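## Task

Press every drive blank that protrudes from the front of the rack fully home so that it stops and latches, but leave any blank carrying a green sticker untouched. The rack is loose on the table: it may tilt only slightly (more than that is a failure) and must finish where it began. A blank counts as done only if it stays latched without the robot holding it.

## Robot and tools

Robot: a single arm with six revolute joints and a parallel two-finger gripper. Joint order (columns) is waist, shoulder, elbow, wrist pitch, wrist yaw, wrist roll. Stated ranges in radians: waist -3.054 to 3.054, shoulder 0.000 to 3.142, elbow 0.000 to 2.356, wrist pitch -1.571 to 1.571, wrist yaw -1.571 to 1.571, wrist roll -3.142 to 3.142. Real ends may sit up to 0.010 rad either side of these.

Scene frame: origin on the table surface directly under the arm base, +z up, +y to the left when facing along +x. The base itself may be slightly tilted. The gripper's fingers extend along its own +x; they close and open along its y. The reported end_effector_position is the midpoint between the finger pads, roughly 3 to 4 cm behind the fingertips, and it gets less accurate the farther the arm reaches.

Tool execute_actions, argument actions: a list holding zero or one item. Empty list (LOOK): nothing is commanded; you get the current state plus camera pictures. Motion (ACT): {"rows": [[...]], "steps": N}. rows is a list of 1 to 15 rows; each row is one absolute target for the whole arm, seven plain numbers: the six joint angles in radians (same order and scale as the Joint positions line), then the gripper opening. Each row is used for one control step of 1/30 s; if steps exceeds the row count, the final row is held. steps ranges 4 to 15 (default 15). Wait: {"steps": N} with no rows, N up to 300, commanding nothing new; the count runs from the previous result and includes your writing time. Optional pictures: true adds camera images to any result.

Gripper opening: a number in [-1, 1], absolute, not an offset. +1 is fully open (0.088 m pad gap); empty fingers touch near -0.80, and values below that do nothing more. Full close takes at least about 0.5 s. grip_measured reports the measured opening on this same scale; it may carry a constant error of about 1 mm and reads narrower while squeezing something hard. For pushing, a closed gripper (around -0.8) makes a compact, firm tool.

Refusals and limits: a call is rejected outright (nothing sent) if any joint target is more than 0.010 rad past its stated end and also beyond that joint's current angle. Targets past a real end are clipped, and the result notes "joint sent to its limit"; this note can refer to an earlier action still running. Each step, targets are kept within a lead of the measured angle (0.211 rad for waist, shoulder, elbow; 0.213 wrist pitch; 0.267 wrist yaw; 0.228 wrist roll), and all joint targets are scaled back if they would move the hand more than 70 mm from where it is. So large moves need several calls. Friction can stop joints short, especially at long reach, and tiny changes may not move at all; read Joint positions after each move.

Result lines: the state line gives hand position (m), orientation quaternion (w, x, y, z) and linear/angular velocities (m/s, rad/s) in the scene frame. Joint positions and Joint velocities list the six joints (rad, rad/s) then pad gap (m, m/s). "joint command not followed" means a clearance check altered or blocked targets (mounts and posts count as arm parts). HELD marks steps whose row was partly or wholly not sent. The result is sampled 4 steps before the action finishes; those last 4 steps run afterwards, and the arm keeps moving toward your latest row while you think, until it settles, is blocked, or a step is HELD.

Faults: if contact torque reaches a joint's load limit (waist 17.2, shoulder 21.3, elbow 21.3, wrist pitch 5.61, wrist yaw 5.59, wrist roll 5.24 N m), the arm freezes for 10 s and drops the rest of the call. Sustained loading heats motors: MOTOR HOT appears from 50 °C; at 95 °C an OVER-TEMPERATURE FAULT holds the arm, and if it does not cool within 30 to 60 s the power cuts and the arm goes limp. Avoid pressing against a stopped blank for long.

zoom_image: camera (cam_high, cam_low or cam_wrist) and region [x0, y0, x1, y1] in pixels of that camera's latest image (all 672x504, origin top-left), at most 504 by 504. Use it to check sticker colours and whether blanks sit flush.

finished_scene: argument scene (the current scene number); ends and grades it permanently and reports success, then gives the next task. Replying without any tool call ends everything.

Practical cautions: the rack is free-standing, so push each blank straight in along its slot axis with modest force, ideally near the rack's base height, and brace nothing against the rack body; watch that the rack neither slides nor tips. Stop once the blank stops and latches, then back off so it stays home by itself. Do not touch blanks with the excluded sticker colour. Never knock anything off the table, and avoid slams, hard hits and very hard pushes.

Each tool is called after ">>>" by a JSON object that holds its "api" and its "payload", one argument or row to a line.

## Session

>>> {"api": "execute_actions", "payload": {
  "actions": []
}}

Scene clock: 0.00 s of 4500.00 s.
end_effector_position=(+0.3667, +0.0004, +0.1560) grip_measured=+0.823 end_effector_quat_wxyz=(+0.664, +0.277, +0.282, -0.634) end_effector_velocity=(-0.003, +0.001, -0.002) end_effector_angular_velocity=(+0.019, +0.007, -0.012)
Joint positions: [ 0.186  1.839  1.42  -1.167  0.713  1.871  0.079]
Joint velocities: [-0.002 -0.002 -0.002 -0.007 -0.022  0.007  0.   ]
Heat: hottest wrist roll 26 °C (+0.0 °C/min).

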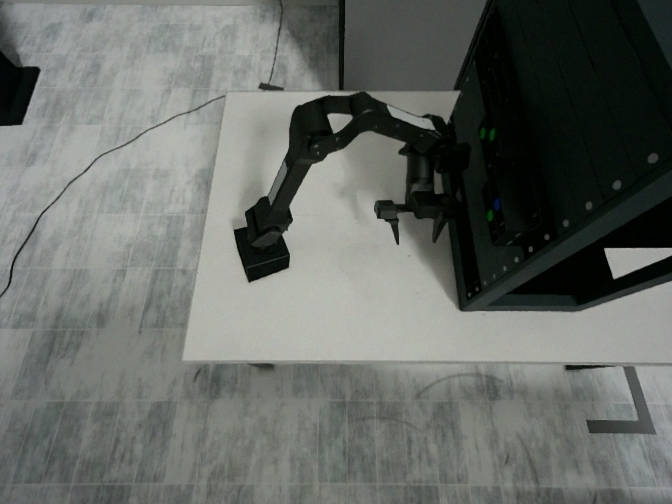

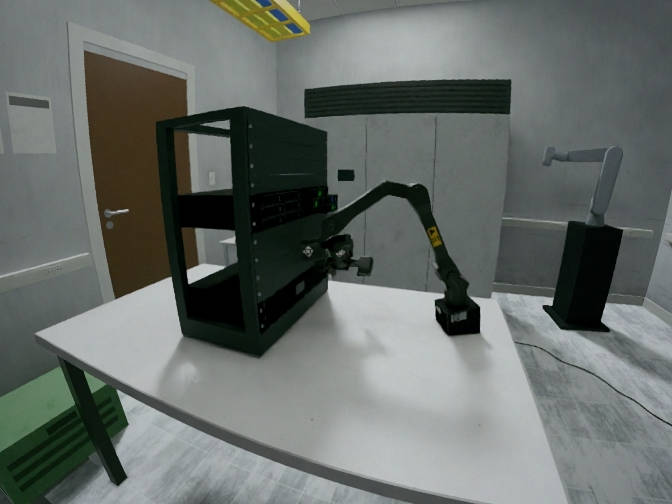

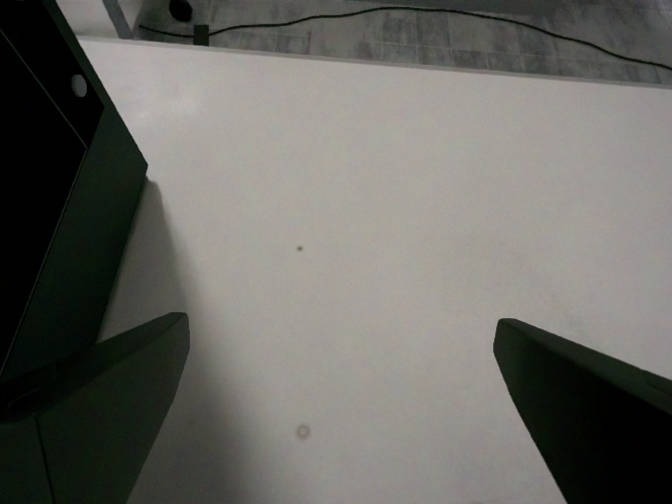

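>>> {"api": "zoom_image", "payload": {
  "camera": "cam_high",
  "region": [420, 60, 600, 320]
}}

>>> {"api": "zoom_image", "payload": {
  "camera": "cam_low",
  "region": [230, 160, 390, 340]
}}

Region (420, 60, 600, 320) of cam_high's 672x504 image, scaled by 1.938, with more detail than that image has; it fills the left 349 columns of this view, and the rest is white.

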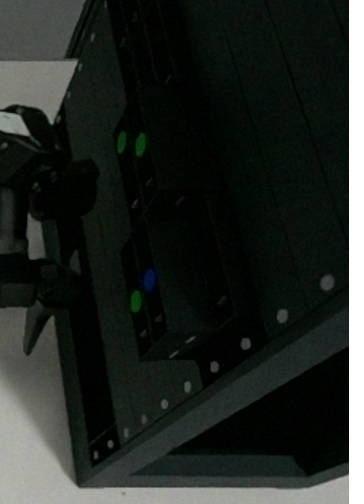

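Region (230, 160, 390, 340) of cam_low's 672x504 image, scaled by 2.800, with more detail than that image has.

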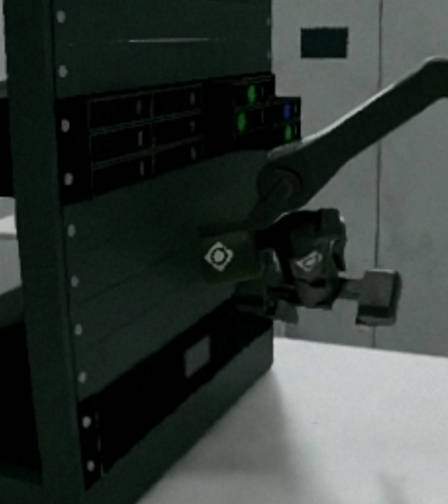

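>>> {"api": "execute_actions", "payload": {
  "actions": [
    {"rows":[[0.1,1.2,1.2,-1.167,0.713,1.0,0.8]]}
  ]
}}

>>> {"api": "execute_actions", "payload": {
  "actions": [
    {"rows":[[0,0.7,0.8,-1.0,0.4,0.3,-0.9]]}
  ]
}}

>>> {"api": "execute_actions", "payload": {
  "actions": [
    {"rows":[[0,0.6,0.6,0,0,0,-0.9]]}
  ]
}}

>>> {"api": "execute_actions", "payload": {
  "actions": [
    {"steps":45}
  ],
  "pictures": true
}}

Scene clock: 0.80 s of 4500.00 s.
end_effector_position=(+0.3080, -0.0352, +0.2531) grip_measured=+0.804 end_effector_quat_wxyz=(+0.754, +0.181, +0.358, -0.521) end_effector_velocity=(-0.108, -0.007, +0.354) end_effector_angular_velocity=(-0.063, -0.282, +1.228)
Joint positions: [ 0.105  1.349  1.222 -1.167  0.713  1.278  0.078]
Joint velocities: [-0.002 -1.429 -0.051 -0.007 -0.007 -1.619 -0.001]
Heat: hottest wrist roll 26 °C (+0.0 °C/min).
Steps of this call (steps 1 to 13: nothing new was sent; steps 14 to 24: the first 11 steps of this action). Readings (joint positions):
14: [0.182 1.815 1.391 -1.145 0.713 1.827]
15: [0.170 1.779 1.347 -1.156 0.713 1.772]
17: [0.133 1.690 1.271 -1.176 0.713 1.663]
21: [0.105 1.498 1.230 -1.168 0.713 1.443]
24: the state above

Scene clock: 1.30 s of 4500.00 s.
end_effector_position=(+0.2261, -0.0318, +0.2524) grip_measured=-0.432 end_effector_quat_wxyz=(+0.851, +0.058, +0.446, -0.272) end_effector_velocity=(-0.046, +0.007, +0.070) end_effector_angular_velocity=(-0.595, +0.068, +1.333)
Joint positions: [ 0.007  0.758  0.841 -1.009  0.42   0.5    0.018]
Joint velocities: [-0.042 -0.662 -0.168  0.125 -0.11  -1.634 -0.175]
Heat: hottest wrist roll 26 °C (+0.0 °C/min).
Steps of this call (steps 1 to 4: the last 4 steps of your previous action; steps 5 to 15: the first 11 steps of this action). Readings (joint positions):
5: [0.092 1.196 1.193 -1.122 0.672 1.047]
6: [0.070 1.153 1.147 -1.086 0.599 0.992]
8: [0.035 1.055 1.041 -1.060 0.513 0.882]
12: [0.012 0.858 0.879 -1.025 0.437 0.664]
15: the state above

Scene clock: 1.80 s of 4500.00 s.
end_effector_position=(+0.2798, +0.0298, +0.2639) grip_measured=-0.812 end_effector_quat_wxyz=(+0.954, -0.031, +0.297, +0.015) end_effector_velocity=(+0.173, +0.059, +0.263) end_effector_angular_velocity=(+0.089, -1.497, +0.349)
Joint positions: [ 0.001  0.612  0.62  -0.443  0.027  0.026  0.   ]
Joint velocities: [-0.002 -0.066 -0.046  1.502 -0.198 -0.183  0.   ]
Heat: hottest wrist roll 26 °C (+0.0 °C/min).
Steps of this call (steps 1 to 4: the last 4 steps of your previous action; steps 5 to 15: the first 11 steps of this action). Readings (joint positions):
5: [0.001 0.701 0.793 -0.954 0.369 0.318]
6: [0.000 0.674 0.750 -0.897 0.295 0.262]
8: [0.000 0.639 0.679 -0.808 0.171 0.157]
12: [0.001 0.622 0.627 -0.599 0.056 0.052]
15: the state above

Scene clock: 3.30 s of 4500.00 s.
end_effector_position=(+0.3134, +0.0408, +0.3511) grip_measured=-0.812 end_effector_quat_wxyz=(+0.996, -0.028, +0.081, +0.037) end_effector_velocity=(-0.000, -0.003, -0.002) end_effector_angular_velocity=(+0.004, +0.007, -0.016)
Joint positions: [ 0.001  0.604  0.614 -0.002  0.006  0.007  0.   ]
Joint velocities: [-0.007 -0.002 -0.002 -0.007  0.007  0.007  0.   ]
Heat: hottest wrist roll 26 °C (+0.0 °C/min).
Kept back: nothing.
Steps of this call (steps 1 to 4: the last 4 steps of your previous action; steps 5 to 30: the robot went on to your last target; steps 31 to 45: nothing new was sent). Readings (joint positions):
1: [0.001 0.611 0.619 -0.391 0.022 0.021]
2: [0.001 0.609 0.618 -0.339 0.018 0.017]
4: [0.001 0.609 0.616 -0.235 0.013 0.012]
8: [0.001 0.606 0.616 -0.074 0.009 0.009]
45: the state above
The arm was judged still, so your last target was given up. Only a new action makes it travel on or press farther. Fingers that are still opening or closing keep moving.

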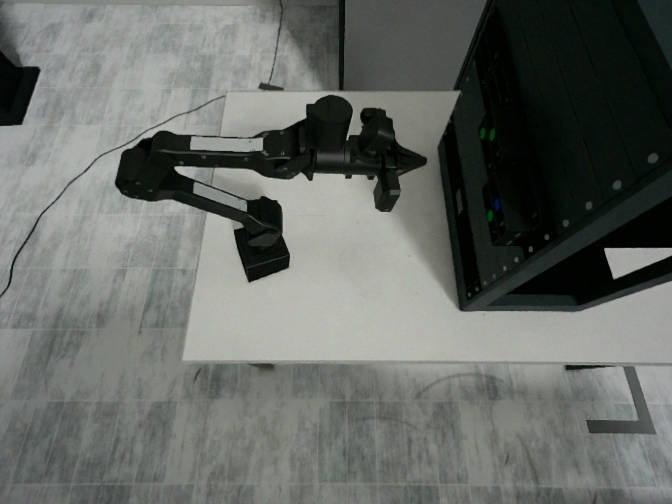

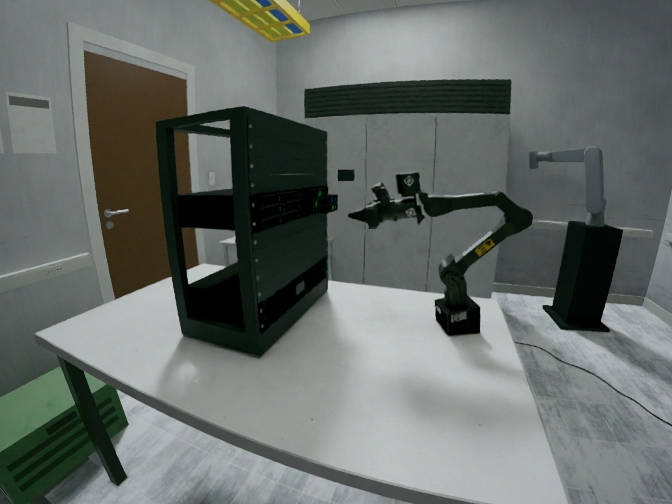

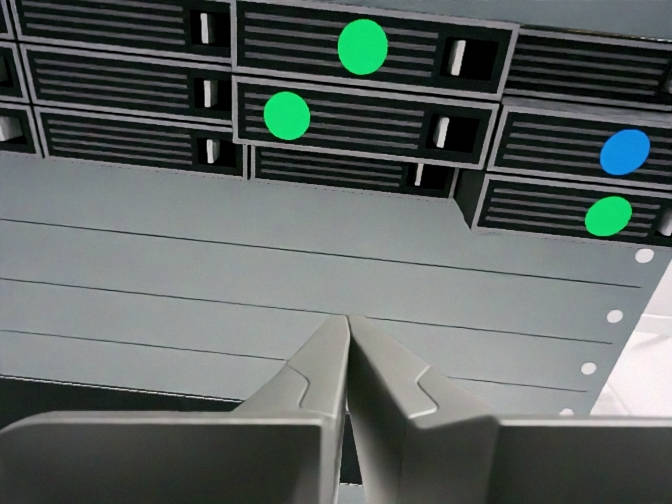

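>>> {"api": "execute_actions", "payload": {
  "actions": [
    {"rows":[[-0.42,0.7,0.7,0,-0.3,0,-0.9]]}
  ]
}}

>>> {"api": "execute_actions", "payload": {
  "actions": [
    {"steps":20}
  ],
  "pictures": true
}}

Scene clock: 3.97 s of 4500.00 s.
end_effector_position=(+0.3246, -0.0236, +0.3632) grip_measured=-0.812 end_effector_quat_wxyz=(+0.995, -0.032, +0.088, -0.017) end_effector_velocity=(-0.005, -0.041, +0.014) end_effector_angular_velocity=(-0.008, -0.014, -0.087)
Joint positions: [-0.392  0.69   0.68  -0.001 -0.28   0.006  0.   ]
Joint velocities: [-0.227  0.022  0.037 -0.007 -0.139  0.007  0.   ]
Heat: hottest wrist roll 26 °C (+0.0 °C/min).
Steps of this call (steps 1 to 9: nothing new was sent; steps 10 to 20: the first 11 steps of this action). Readings (joint positions):
10: [-0.031 0.616 0.620 -0.003 -0.059 0.006]
11: [-0.082 0.633 0.634 -0.002 -0.121 0.006]
13: [-0.187 0.666 0.656 -0.001 -0.196 0.006]
17: [-0.353 0.687 0.674 -0.001 -0.259 0.006]
20: the state above

Scene clock: 4.63 s of 4500.00 s.
end_effector_position=(+0.3243, -0.0283, +0.3643) grip_measured=-0.812 end_effector_quat_wxyz=(+0.995, -0.032, +0.088, -0.022) end_effector_velocity=(-0.001, +0.004, -0.005) end_effector_angular_velocity=(+0.004, +0.023, +0.023)
Joint positions: [-0.416  0.694  0.684 -0.001 -0.294  0.006  0.   ]
Joint velocities: [ 0.002 -0.002 -0.002 -0.022 -0.022 -0.007  0.   ]
Heat: hottest wrist roll 26 °C (+0.0 °C/min).
Kept back: nothing.
Steps of this call (steps 1 to 4: the last 4 steps of your previous action; steps 5 to 20: the robot went on to your last target). Readings (joint positions):
1: [-0.398 0.691 0.682 -0.001 -0.283 0.006]
2: [-0.403 0.692 0.682 -0.001 -0.286 0.006]
4: [-0.409 0.693 0.683 -0.001 -0.289 0.006]
8: [-0.414 0.694 0.683 -0.001 -0.292 0.006]
20: the state above

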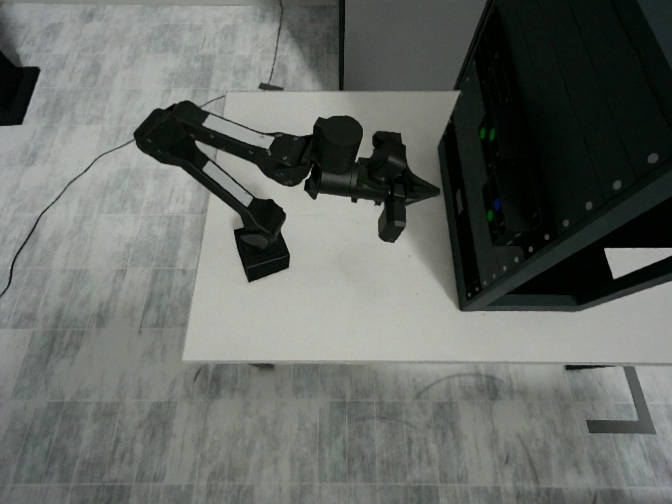

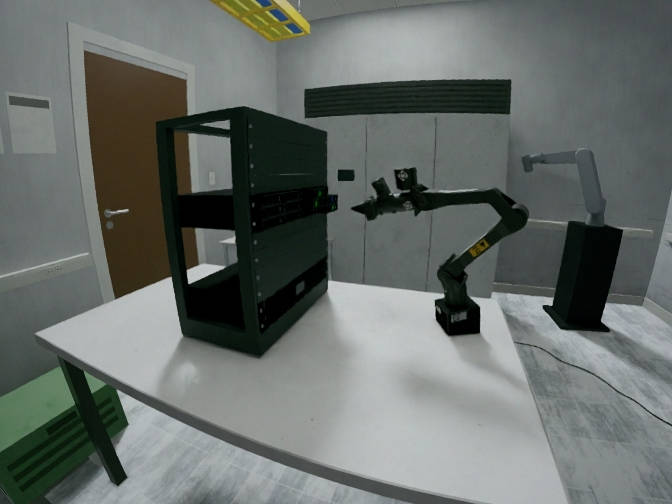

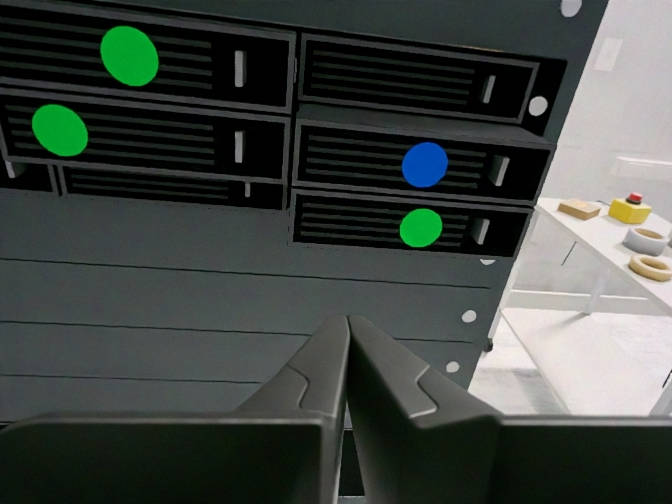

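>>> {"api": "execute_actions", "payload": {
  "actions": [
    {"rows":[[-0.42,0.95,0.93,0.02,-0.3,0,-0.9]]}
  ]
}}

>>> {"api": "execute_actions", "payload": {
  "actions": [
    {"steps":15}
  ],
  "pictures": true
}}

Scene clock: 5.10 s of 4500.00 s.
end_effector_position=(+0.3743, -0.0409, +0.3962) grip_measured=-0.812 end_effector_quat_wxyz=(+0.995, -0.032, +0.088, -0.020) end_effector_velocity=(+0.021, -0.003, -0.002) end_effector_angular_velocity=(+0.006, +0.027, +0.022)
Joint positions: [-0.417  0.933  0.905  0.018 -0.298  0.006  0.   ]
Joint velocities: [ 0.002  0.095  0.061  0.007 -0.022 -0.007  0.   ]
Heat: hottest wrist roll 26 °C (+0.0 °C/min).
Steps of this call (steps 1 to 3: the robot went on to your last target; steps 4 to 14: the first 11 steps of this action). Readings (joint positions):
4: [-0.417 0.720 0.707 -0.009 -0.296 0.006]
5: [-0.417 0.766 0.750 0.001 -0.298 0.006]
7: [-0.417 0.858 0.839 0.018 -0.298 0.006]
11: [-0.417 0.918 0.895 0.018 -0.298 0.006]
14: the state above

Scene clock: 5.60 s of 4500.00 s.
end_effector_position=(+0.3763, -0.0414, +0.3974) grip_measured=-0.812 end_effector_quat_wxyz=(+0.995, -0.032, +0.087, -0.020) end_effector_velocity=(+0.000, +0.001, -0.004) end_effector_angular_velocity=(-0.002, +0.012, +0.009)
Joint positions: [-0.417  0.942  0.913  0.018 -0.298  0.006  0.   ]
Joint velocities: [ 0.002  0.002 -0.002 -0.007 -0.007 -0.007  0.   ]
Heat: hottest wrist roll 26 °C (+0.0 °C/min).
Kept back: nothing.
Steps of this call (steps 1 to 4: the last 4 steps of your previous action; steps 5 to 15: the robot went on to your last target). Readings (joint positions):
1: [-0.417 0.936 0.906 0.018 -0.298 0.006]
2: [-0.417 0.938 0.908 0.018 -0.298 0.006]
4: [-0.417 0.939 0.910 0.018 -0.298 0.006]
8: [-0.417 0.941 0.913 0.018 -0.298 0.006]
15: the state above
The arm was judged still, so your last target was given up. Only a new action makes it travel on or press farther. Fingers that are still opening or closing keep moving.

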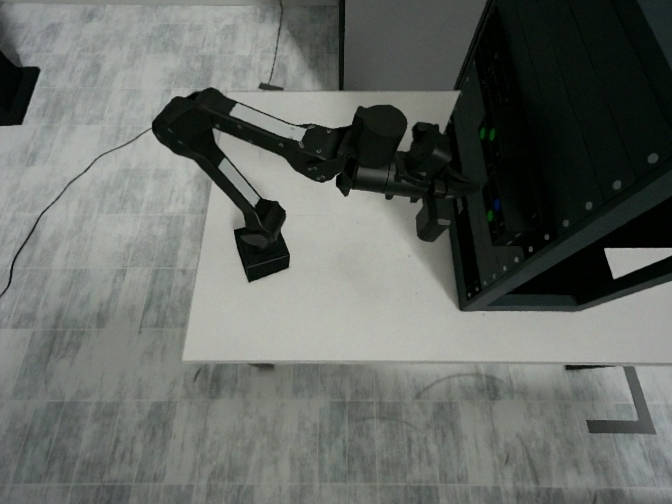

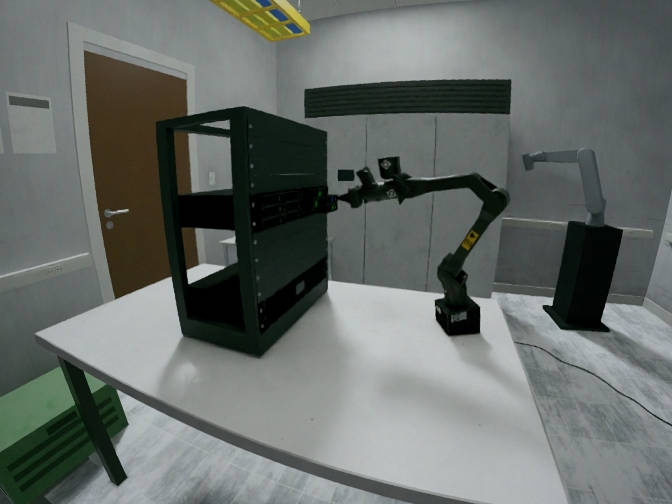

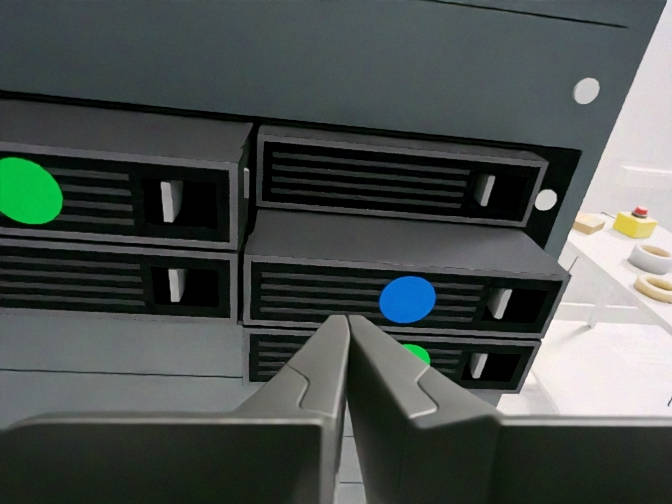

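>>> {"api": "execute_actions", "payload": {
  "actions": [
    {"rows":[[-0.42,1.05,0.96,0.09,-0.3,0,-0.9]]}
  ]
}}

>>> {"api": "execute_actions", "payload": {
  "actions": [
    {"steps":10}
  ],
  "pictures": true
}}

Scene clock: 6.27 s of 4500.00 s.
end_effector_position=(+0.3986, -0.0499, +0.3908) grip_measured=-0.812 end_effector_quat_wxyz=(+0.995, -0.032, +0.088, -0.020) end_effector_velocity=(-0.000, -0.002, +0.016) end_effector_angular_velocity=(-0.013, -0.054, -0.009)
Joint positions: [-0.417  1.039  0.942  0.085 -0.298  0.006  0.   ]
Joint velocities: [-0.007 -0.007  0.012  0.037  0.007  0.007  0.   ]
Heat: hottest wrist roll 26 °C (+0.0 °C/min).
Steps of this call (steps 1 to 9: nothing new was sent; steps 10 to 20: the first 11 steps of this action). Readings (joint positions):
10: [-0.417 0.956 0.917 0.030 -0.298 0.006]
11: [-0.417 0.973 0.926 0.051 -0.298 0.006]
13: [-0.417 1.008 0.941 0.068 -0.298 0.006]
17: [-0.417 1.037 0.941 0.079 -0.298 0.006]
20: the state above

Scene clock: 6.60 s of 4500.00 s.
end_effector_position=(+0.3991, -0.0500, +0.3914) grip_measured=-0.812 end_effector_quat_wxyz=(+0.995, -0.032, +0.087, -0.020) end_effector_velocity=(-0.001, +0.005, -0.002) end_effector_angular_velocity=(+0.016, +0.009, +0.031)
Joint positions: [-0.417  1.041  0.944  0.088 -0.298  0.006  0.   ]
Joint velocities: [-0.002 -0.002 -0.002 -0.007 -0.037  0.007  0.   ]
Heat: hottest elbow 26 °C (+0.0 °C/min).
Kept back: nothing.
Steps of this call (steps 1 to 4: the last 4 steps of your previous action; steps 5 to 10: the robot went on to your last target). Readings (joint positions):
1: [-0.417 1.039 0.943 0.086 -0.298 0.006]
2: [-0.417 1.039 0.943 0.087 -0.298 0.006]
4: [-0.417 1.039 0.944 0.087 -0.298 0.006]
8: [-0.417 1.041 0.944 0.087 -0.298 0.006]
10: the state above

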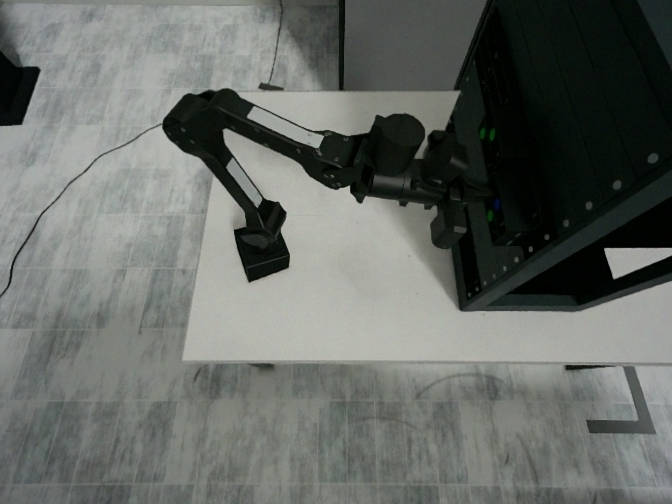

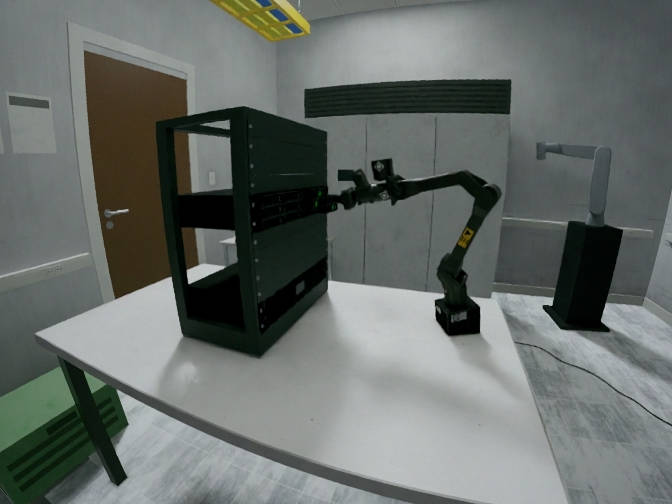

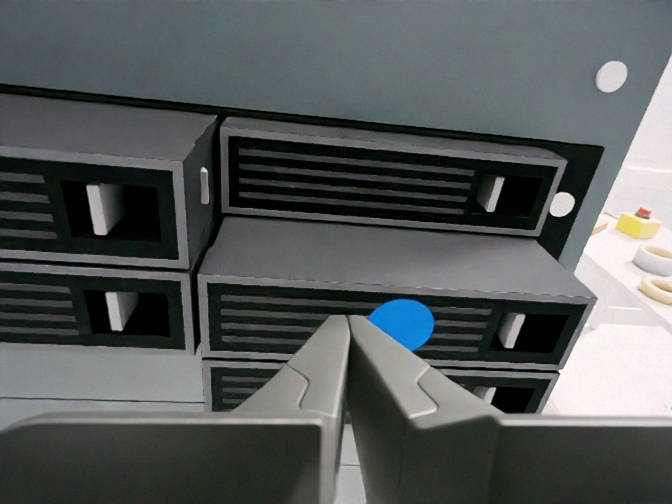

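>>> {"api": "execute_actions", "payload": {
  "actions": [
    {"rows":[[-0.42,1.07,0.965,0.105,-0.3,0,-0.9],[-0.42,1.09,0.97,0.12,-0.3,0,-0.9],[-0.42,1.11,0.98,0.13,-0.3,0,-0.9],[-0.42,1.13,0.99,0.14,-0.3,0,-0.9],[-0.42,1.14,0.995,0.145,-0.3,0,-0.9]]}
  ],
  "pictures": true
}}

Scene clock: 7.13 s of 4500.00 s.
end_effector_position=(+0.4163, -0.0543, +0.3911) grip_measured=-0.812 end_effector_quat_wxyz=(+0.996, -0.034, +0.081, -0.015) end_effector_velocity=(+0.010, -0.006, -0.005) end_effector_angular_velocity=(+0.008, +0.006, -0.012)
Joint positions: [-0.416  1.113  0.978  0.139 -0.307  0.006  0.   ]
Joint velocities: [-0.002  0.046  0.017  0.022  0.007  0.007  0.   ]
Heat: hottest elbow 26 °C (+0.0 °C/min).
Steps of this call (steps 1 to 5: the robot went on to your last target; steps 6 to 16: the first 11 steps of this action). Readings (joint positions):
6: [-0.417 1.044 0.944 0.090 -0.298 0.006]
7: [-0.417 1.050 0.946 0.098 -0.298 0.006]
9: [-0.417 1.072 0.957 0.113 -0.302 0.006]
13: [-0.416 1.105 0.974 0.134 -0.307 0.006]
16: the state above

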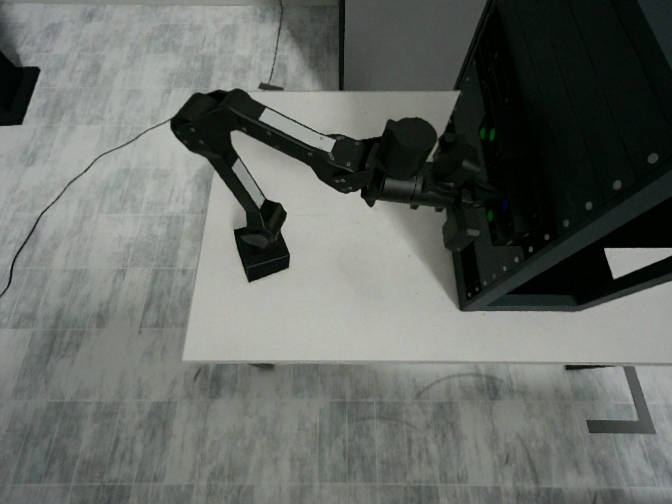

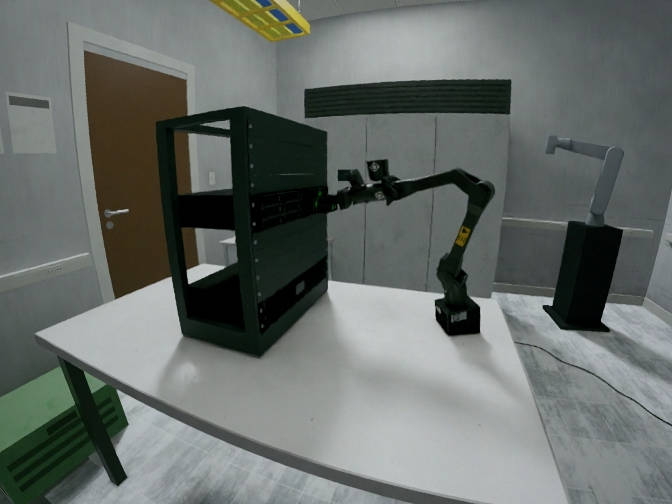

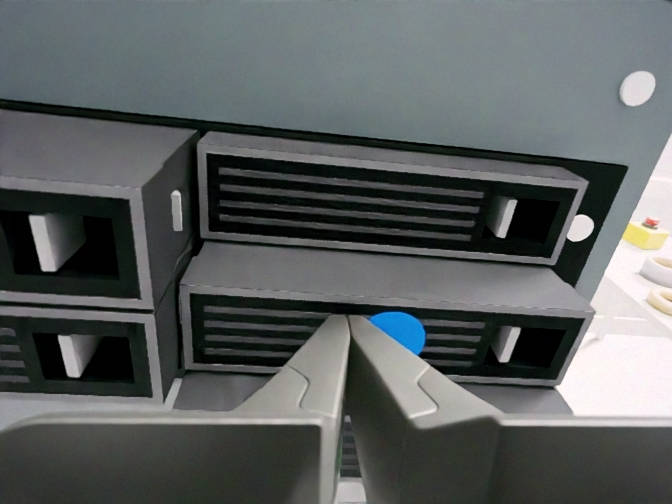

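Moving in. Continue.

>>> {"api": "execute_actions", "payload": {
  "actions": [
    {"rows":[[-0.415,1.15,1.0,0.15,-0.3,0,-0.9],[-0.41,1.17,1.01,0.16,-0.3,0,-0.9],[-0.405,1.19,1.022,0.167,-0.3,0,-0.9],[-0.40,1.21,1.035,0.175,-0.29,0,-0.9],[-0.395,1.23,1.048,0.18,-0.29,0,-0.9],[-0.39,1.25,1.06,0.185,-0.29,0,-0.9]]}
  ]
}}

>>> {"api": "execute_actions", "payload": {
  "actions": [
    {"steps":12}
  ],
  "pictures": true
}}

Scene clock: 7.63 s of 4500.00 s.
end_effector_position=(+0.4400, -0.0555, +0.3898) grip_measured=-0.812 end_effector_quat_wxyz=(+0.996, -0.034, +0.079, -0.008) end_effector_velocity=(+0.002, +0.001, -0.003) end_effector_angular_velocity=(-0.005, +0.003, +0.010)
Joint positions: [-0.398  1.206  1.037  0.178 -0.303  0.006  0.   ]
Joint velocities: [ 0.002  0.007 -0.002  0.007 -0.007 -0.007  0.   ]
Heat: hottest elbow 26 °C (+0.0 °C/min).
Steps of this call (steps 1 to 4: the last 4 steps of your previous action; steps 5 to 15: the first 11 steps of this action). Readings (joint positions):
5: [-0.416 1.119 0.980 0.142 -0.307 0.006]
6: [-0.415 1.124 0.982 0.145 -0.307 0.006]
8: [-0.411 1.145 0.995 0.157 -0.307 0.006]
12: [-0.399 1.200 1.033 0.179 -0.305 0.006]
15: the state above

Scene clock: 8.03 s of 4500.00 s.
end_effector_position=(+0.4404, -0.0556, +0.3893) grip_measured=-0.812 end_effector_quat_wxyz=(+0.996, -0.034, +0.079, -0.008) end_effector_velocity=(-0.001, +0.002, -0.004) end_effector_angular_velocity=(+0.013, +0.012, +0.007)
Joint positions: [-0.398  1.208  1.038  0.178 -0.303  0.006  0.   ]
Joint velocities: [ 0.002 -0.002 -0.007 -0.007 -0.007  0.007  0.   ]
Heat: hottest elbow 26 °C (+0.0 °C/min).
Kept back: nothing.
Steps of this call (steps 1 to 4: the last 4 steps of your previous action; steps 5 to 12: the robot went on to your last target). Readings (joint positions):
1: [-0.398 1.207 1.037 0.178 -0.303 0.006]
2: [-0.398 1.207 1.038 0.178 -0.303 0.006]
4: [-0.398 1.208 1.038 0.178 -0.303 0.006]
8: [-0.398 1.208 1.038 0.178 -0.303 0.006]
12: the state above

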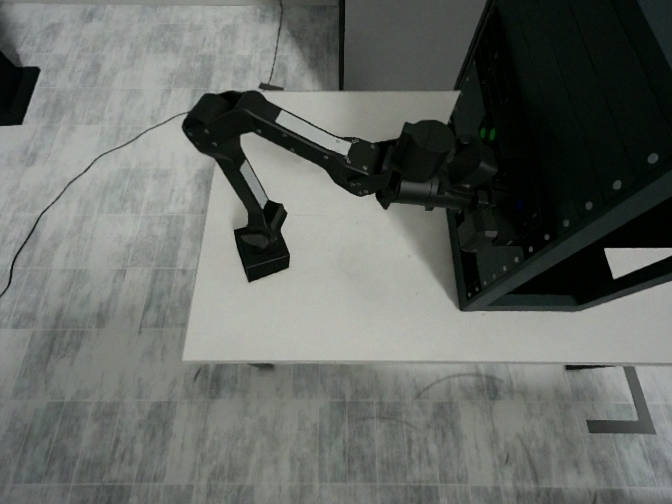

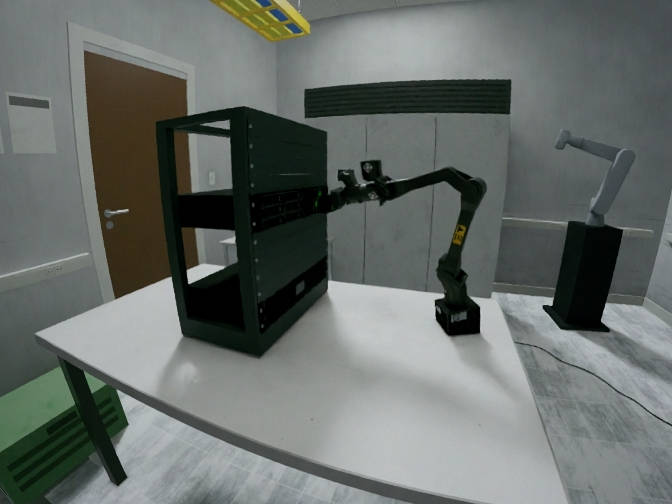

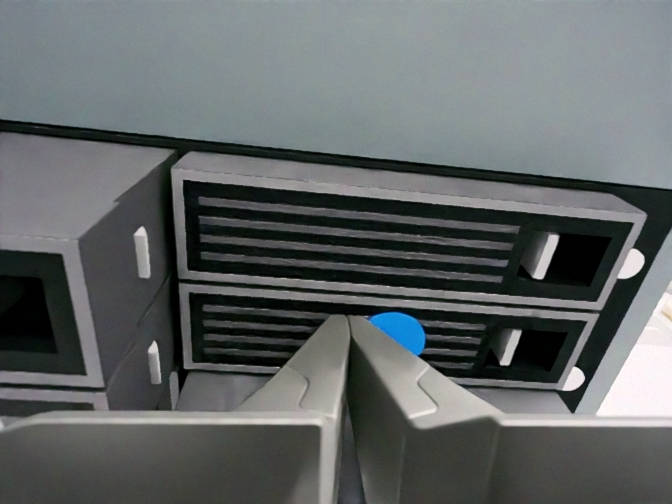

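>>> {"api": "execute_actions", "payload": {
  "actions": [
    {"rows":[[-0.39,1.285,1.08,0.195,-0.29,0,-0.9]]}
  ]
}}

>>> {"api": "execute_actions", "payload": {
  "actions": [
    {"rows":[[-0.3,1.05,0.96,0.09,-0.3,0,-0.9]],"steps":6}
  ]
}}

>>> {"api": "execute_actions", "payload": {
  "actions": [
    {"rows":[[0.1,0.6,0.7,-0.05,-0.1,0,-0.9]]}
  ]
}}

>>> {"api": "execute_actions", "payload": {
  "actions": [
    {"steps":15}
  ],
  "pictures": true
}}

Scene clock: 8.53 s of 4500.00 s.
end_effector_position=(+0.4422, -0.0562, +0.3882) grip_measured=-0.812 end_effector_quat_wxyz=(+0.996, -0.033, +0.081, -0.007) end_effector_velocity=(-0.001, -0.002, -0.006) end_effector_angular_velocity=(-0.002, +0.016, -0.001)
Joint positions: [-0.398  1.216  1.043  0.178 -0.304  0.006  0.   ]
Joint velocities: [-0.007  0.002 -0.007 -0.007 -0.007 -0.007  0.   ]
Heat: hottest elbow 26 °C (+0.0 °C/min).
Steps of this call (steps 1 to 4: the robot went on to your last target; steps 5 to 15: the first 11 steps of this action). Readings (joint positions):
5: [-0.398 1.213 1.040 0.178 -0.303 0.006]
6: [-0.398 1.215 1.041 0.178 -0.304 0.006]
8: [-0.398 1.216 1.042 0.178 -0.304 0.006]
12: [-0.398 1.216 1.042 0.178 -0.304 0.006]
15: the state above

Scene clock: 8.73 s of 4500.00 s.
end_effector_position=(+0.4338, -0.0457, +0.3919) grip_measured=-0.812 end_effector_quat_wxyz=(+0.996, -0.033, +0.080, -0.003) end_effector_velocity=(-0.132, +0.288, -0.057) end_effector_angular_velocity=(+0.190, +0.350, +0.599)
Joint positions: [-0.374  1.173  1.026  0.153 -0.289  0.006  0.   ]
Joint velocities: [ 0.637 -0.686 -0.369 -0.637 -0.007 -0.007  0.   ]
Heat: hottest elbow 26 °C (+0.0 °C/min).
Steps of this call (steps 1 to 4: the last 4 steps of your previous action; steps 5 to 6: the first 2 steps of this action). Readings (joint positions):
5: [-0.391 1.192 1.036 0.170 -0.292 0.006]
6: the state above

Scene clock: 9.23 s of 4500.00 s.
end_effector_position=(+0.3179, +0.0787, +0.3790) grip_measured=-0.812 end_effector_quat_wxyz=(+0.988, -0.021, +0.073, +0.131) end_effector_velocity=(-0.175, +0.043, +0.240) end_effector_angular_velocity=(+0.117, -0.841, +0.178)
Joint positions: [ 0.064  0.663  0.73  -0.039 -0.12   0.006  0.   ]
Joint velocities: [ 0.305 -0.838 -0.007  0.022  0.168 -0.037  0.   ]
Heat: hottest elbow 27 °C (+6.5 °C/min).
Steps of this call (steps 1 to 4: the last 4 steps of your previous action; steps 5 to 15: the first 11 steps of this action). Readings (joint positions):
5: [-0.302 1.073 0.970 0.096 -0.254 0.006]
6: [-0.272 1.036 0.938 0.066 -0.198 0.006]
8: [-0.192 0.951 0.859 0.017 -0.182 0.006]
12: [0.004 0.773 0.744 -0.037 -0.137 0.006]
15: the state above

Scene clock: 9.73 s of 4500.00 s.
end_effector_position=(+0.3053, +0.0835, +0.3844) grip_measured=-0.812 end_effector_quat_wxyz=(+0.988, -0.019, +0.060, +0.141) end_effector_velocity=(-0.002, -0.001, +0.001) end_effector_angular_velocity=(-0.007, -0.005, -0.004)
Joint positions: [ 0.096  0.607  0.714 -0.05  -0.106  0.006  0.   ]
Joint velocities: [ 0.002 -0.012 -0.002 -0.007  0.007 -0.007  0.   ]
Heat: hottest elbow 27 °C (+6.2 °C/min).
Kept back: nothing.
Steps of this call (steps 1 to 4: the last 4 steps of your previous action; steps 5 to 15: the robot went on to your last target). Readings (joint positions):
1: [0.072 0.640 0.730 -0.038 -0.116 0.006]
2: [0.078 0.624 0.729 -0.039 -0.113 0.006]
4: [0.086 0.613 0.725 -0.044 -0.110 0.006]
8: [0.093 0.611 0.714 -0.050 -0.107 0.006]
15: the state above

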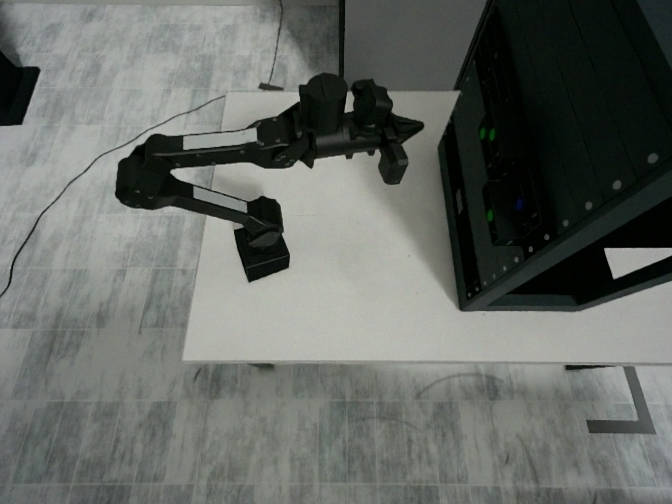

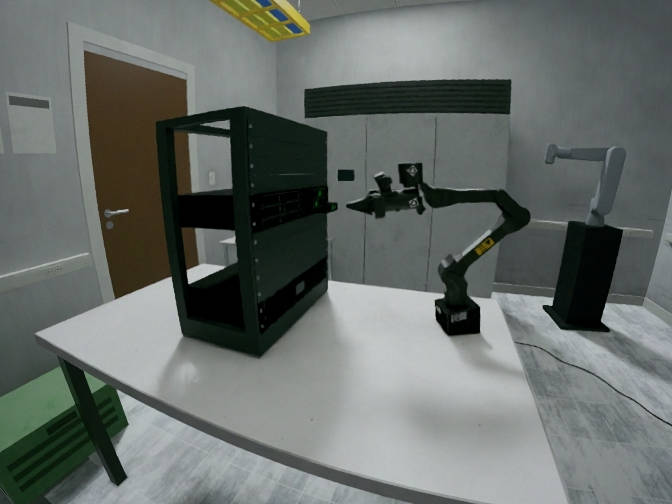

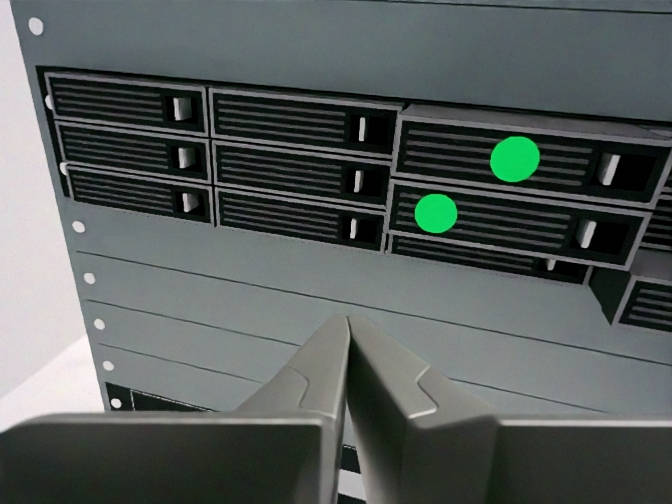

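>>> {"api": "finished_scene", "payload": {
  "scene": 1
}}

The scene is finished: the task was done.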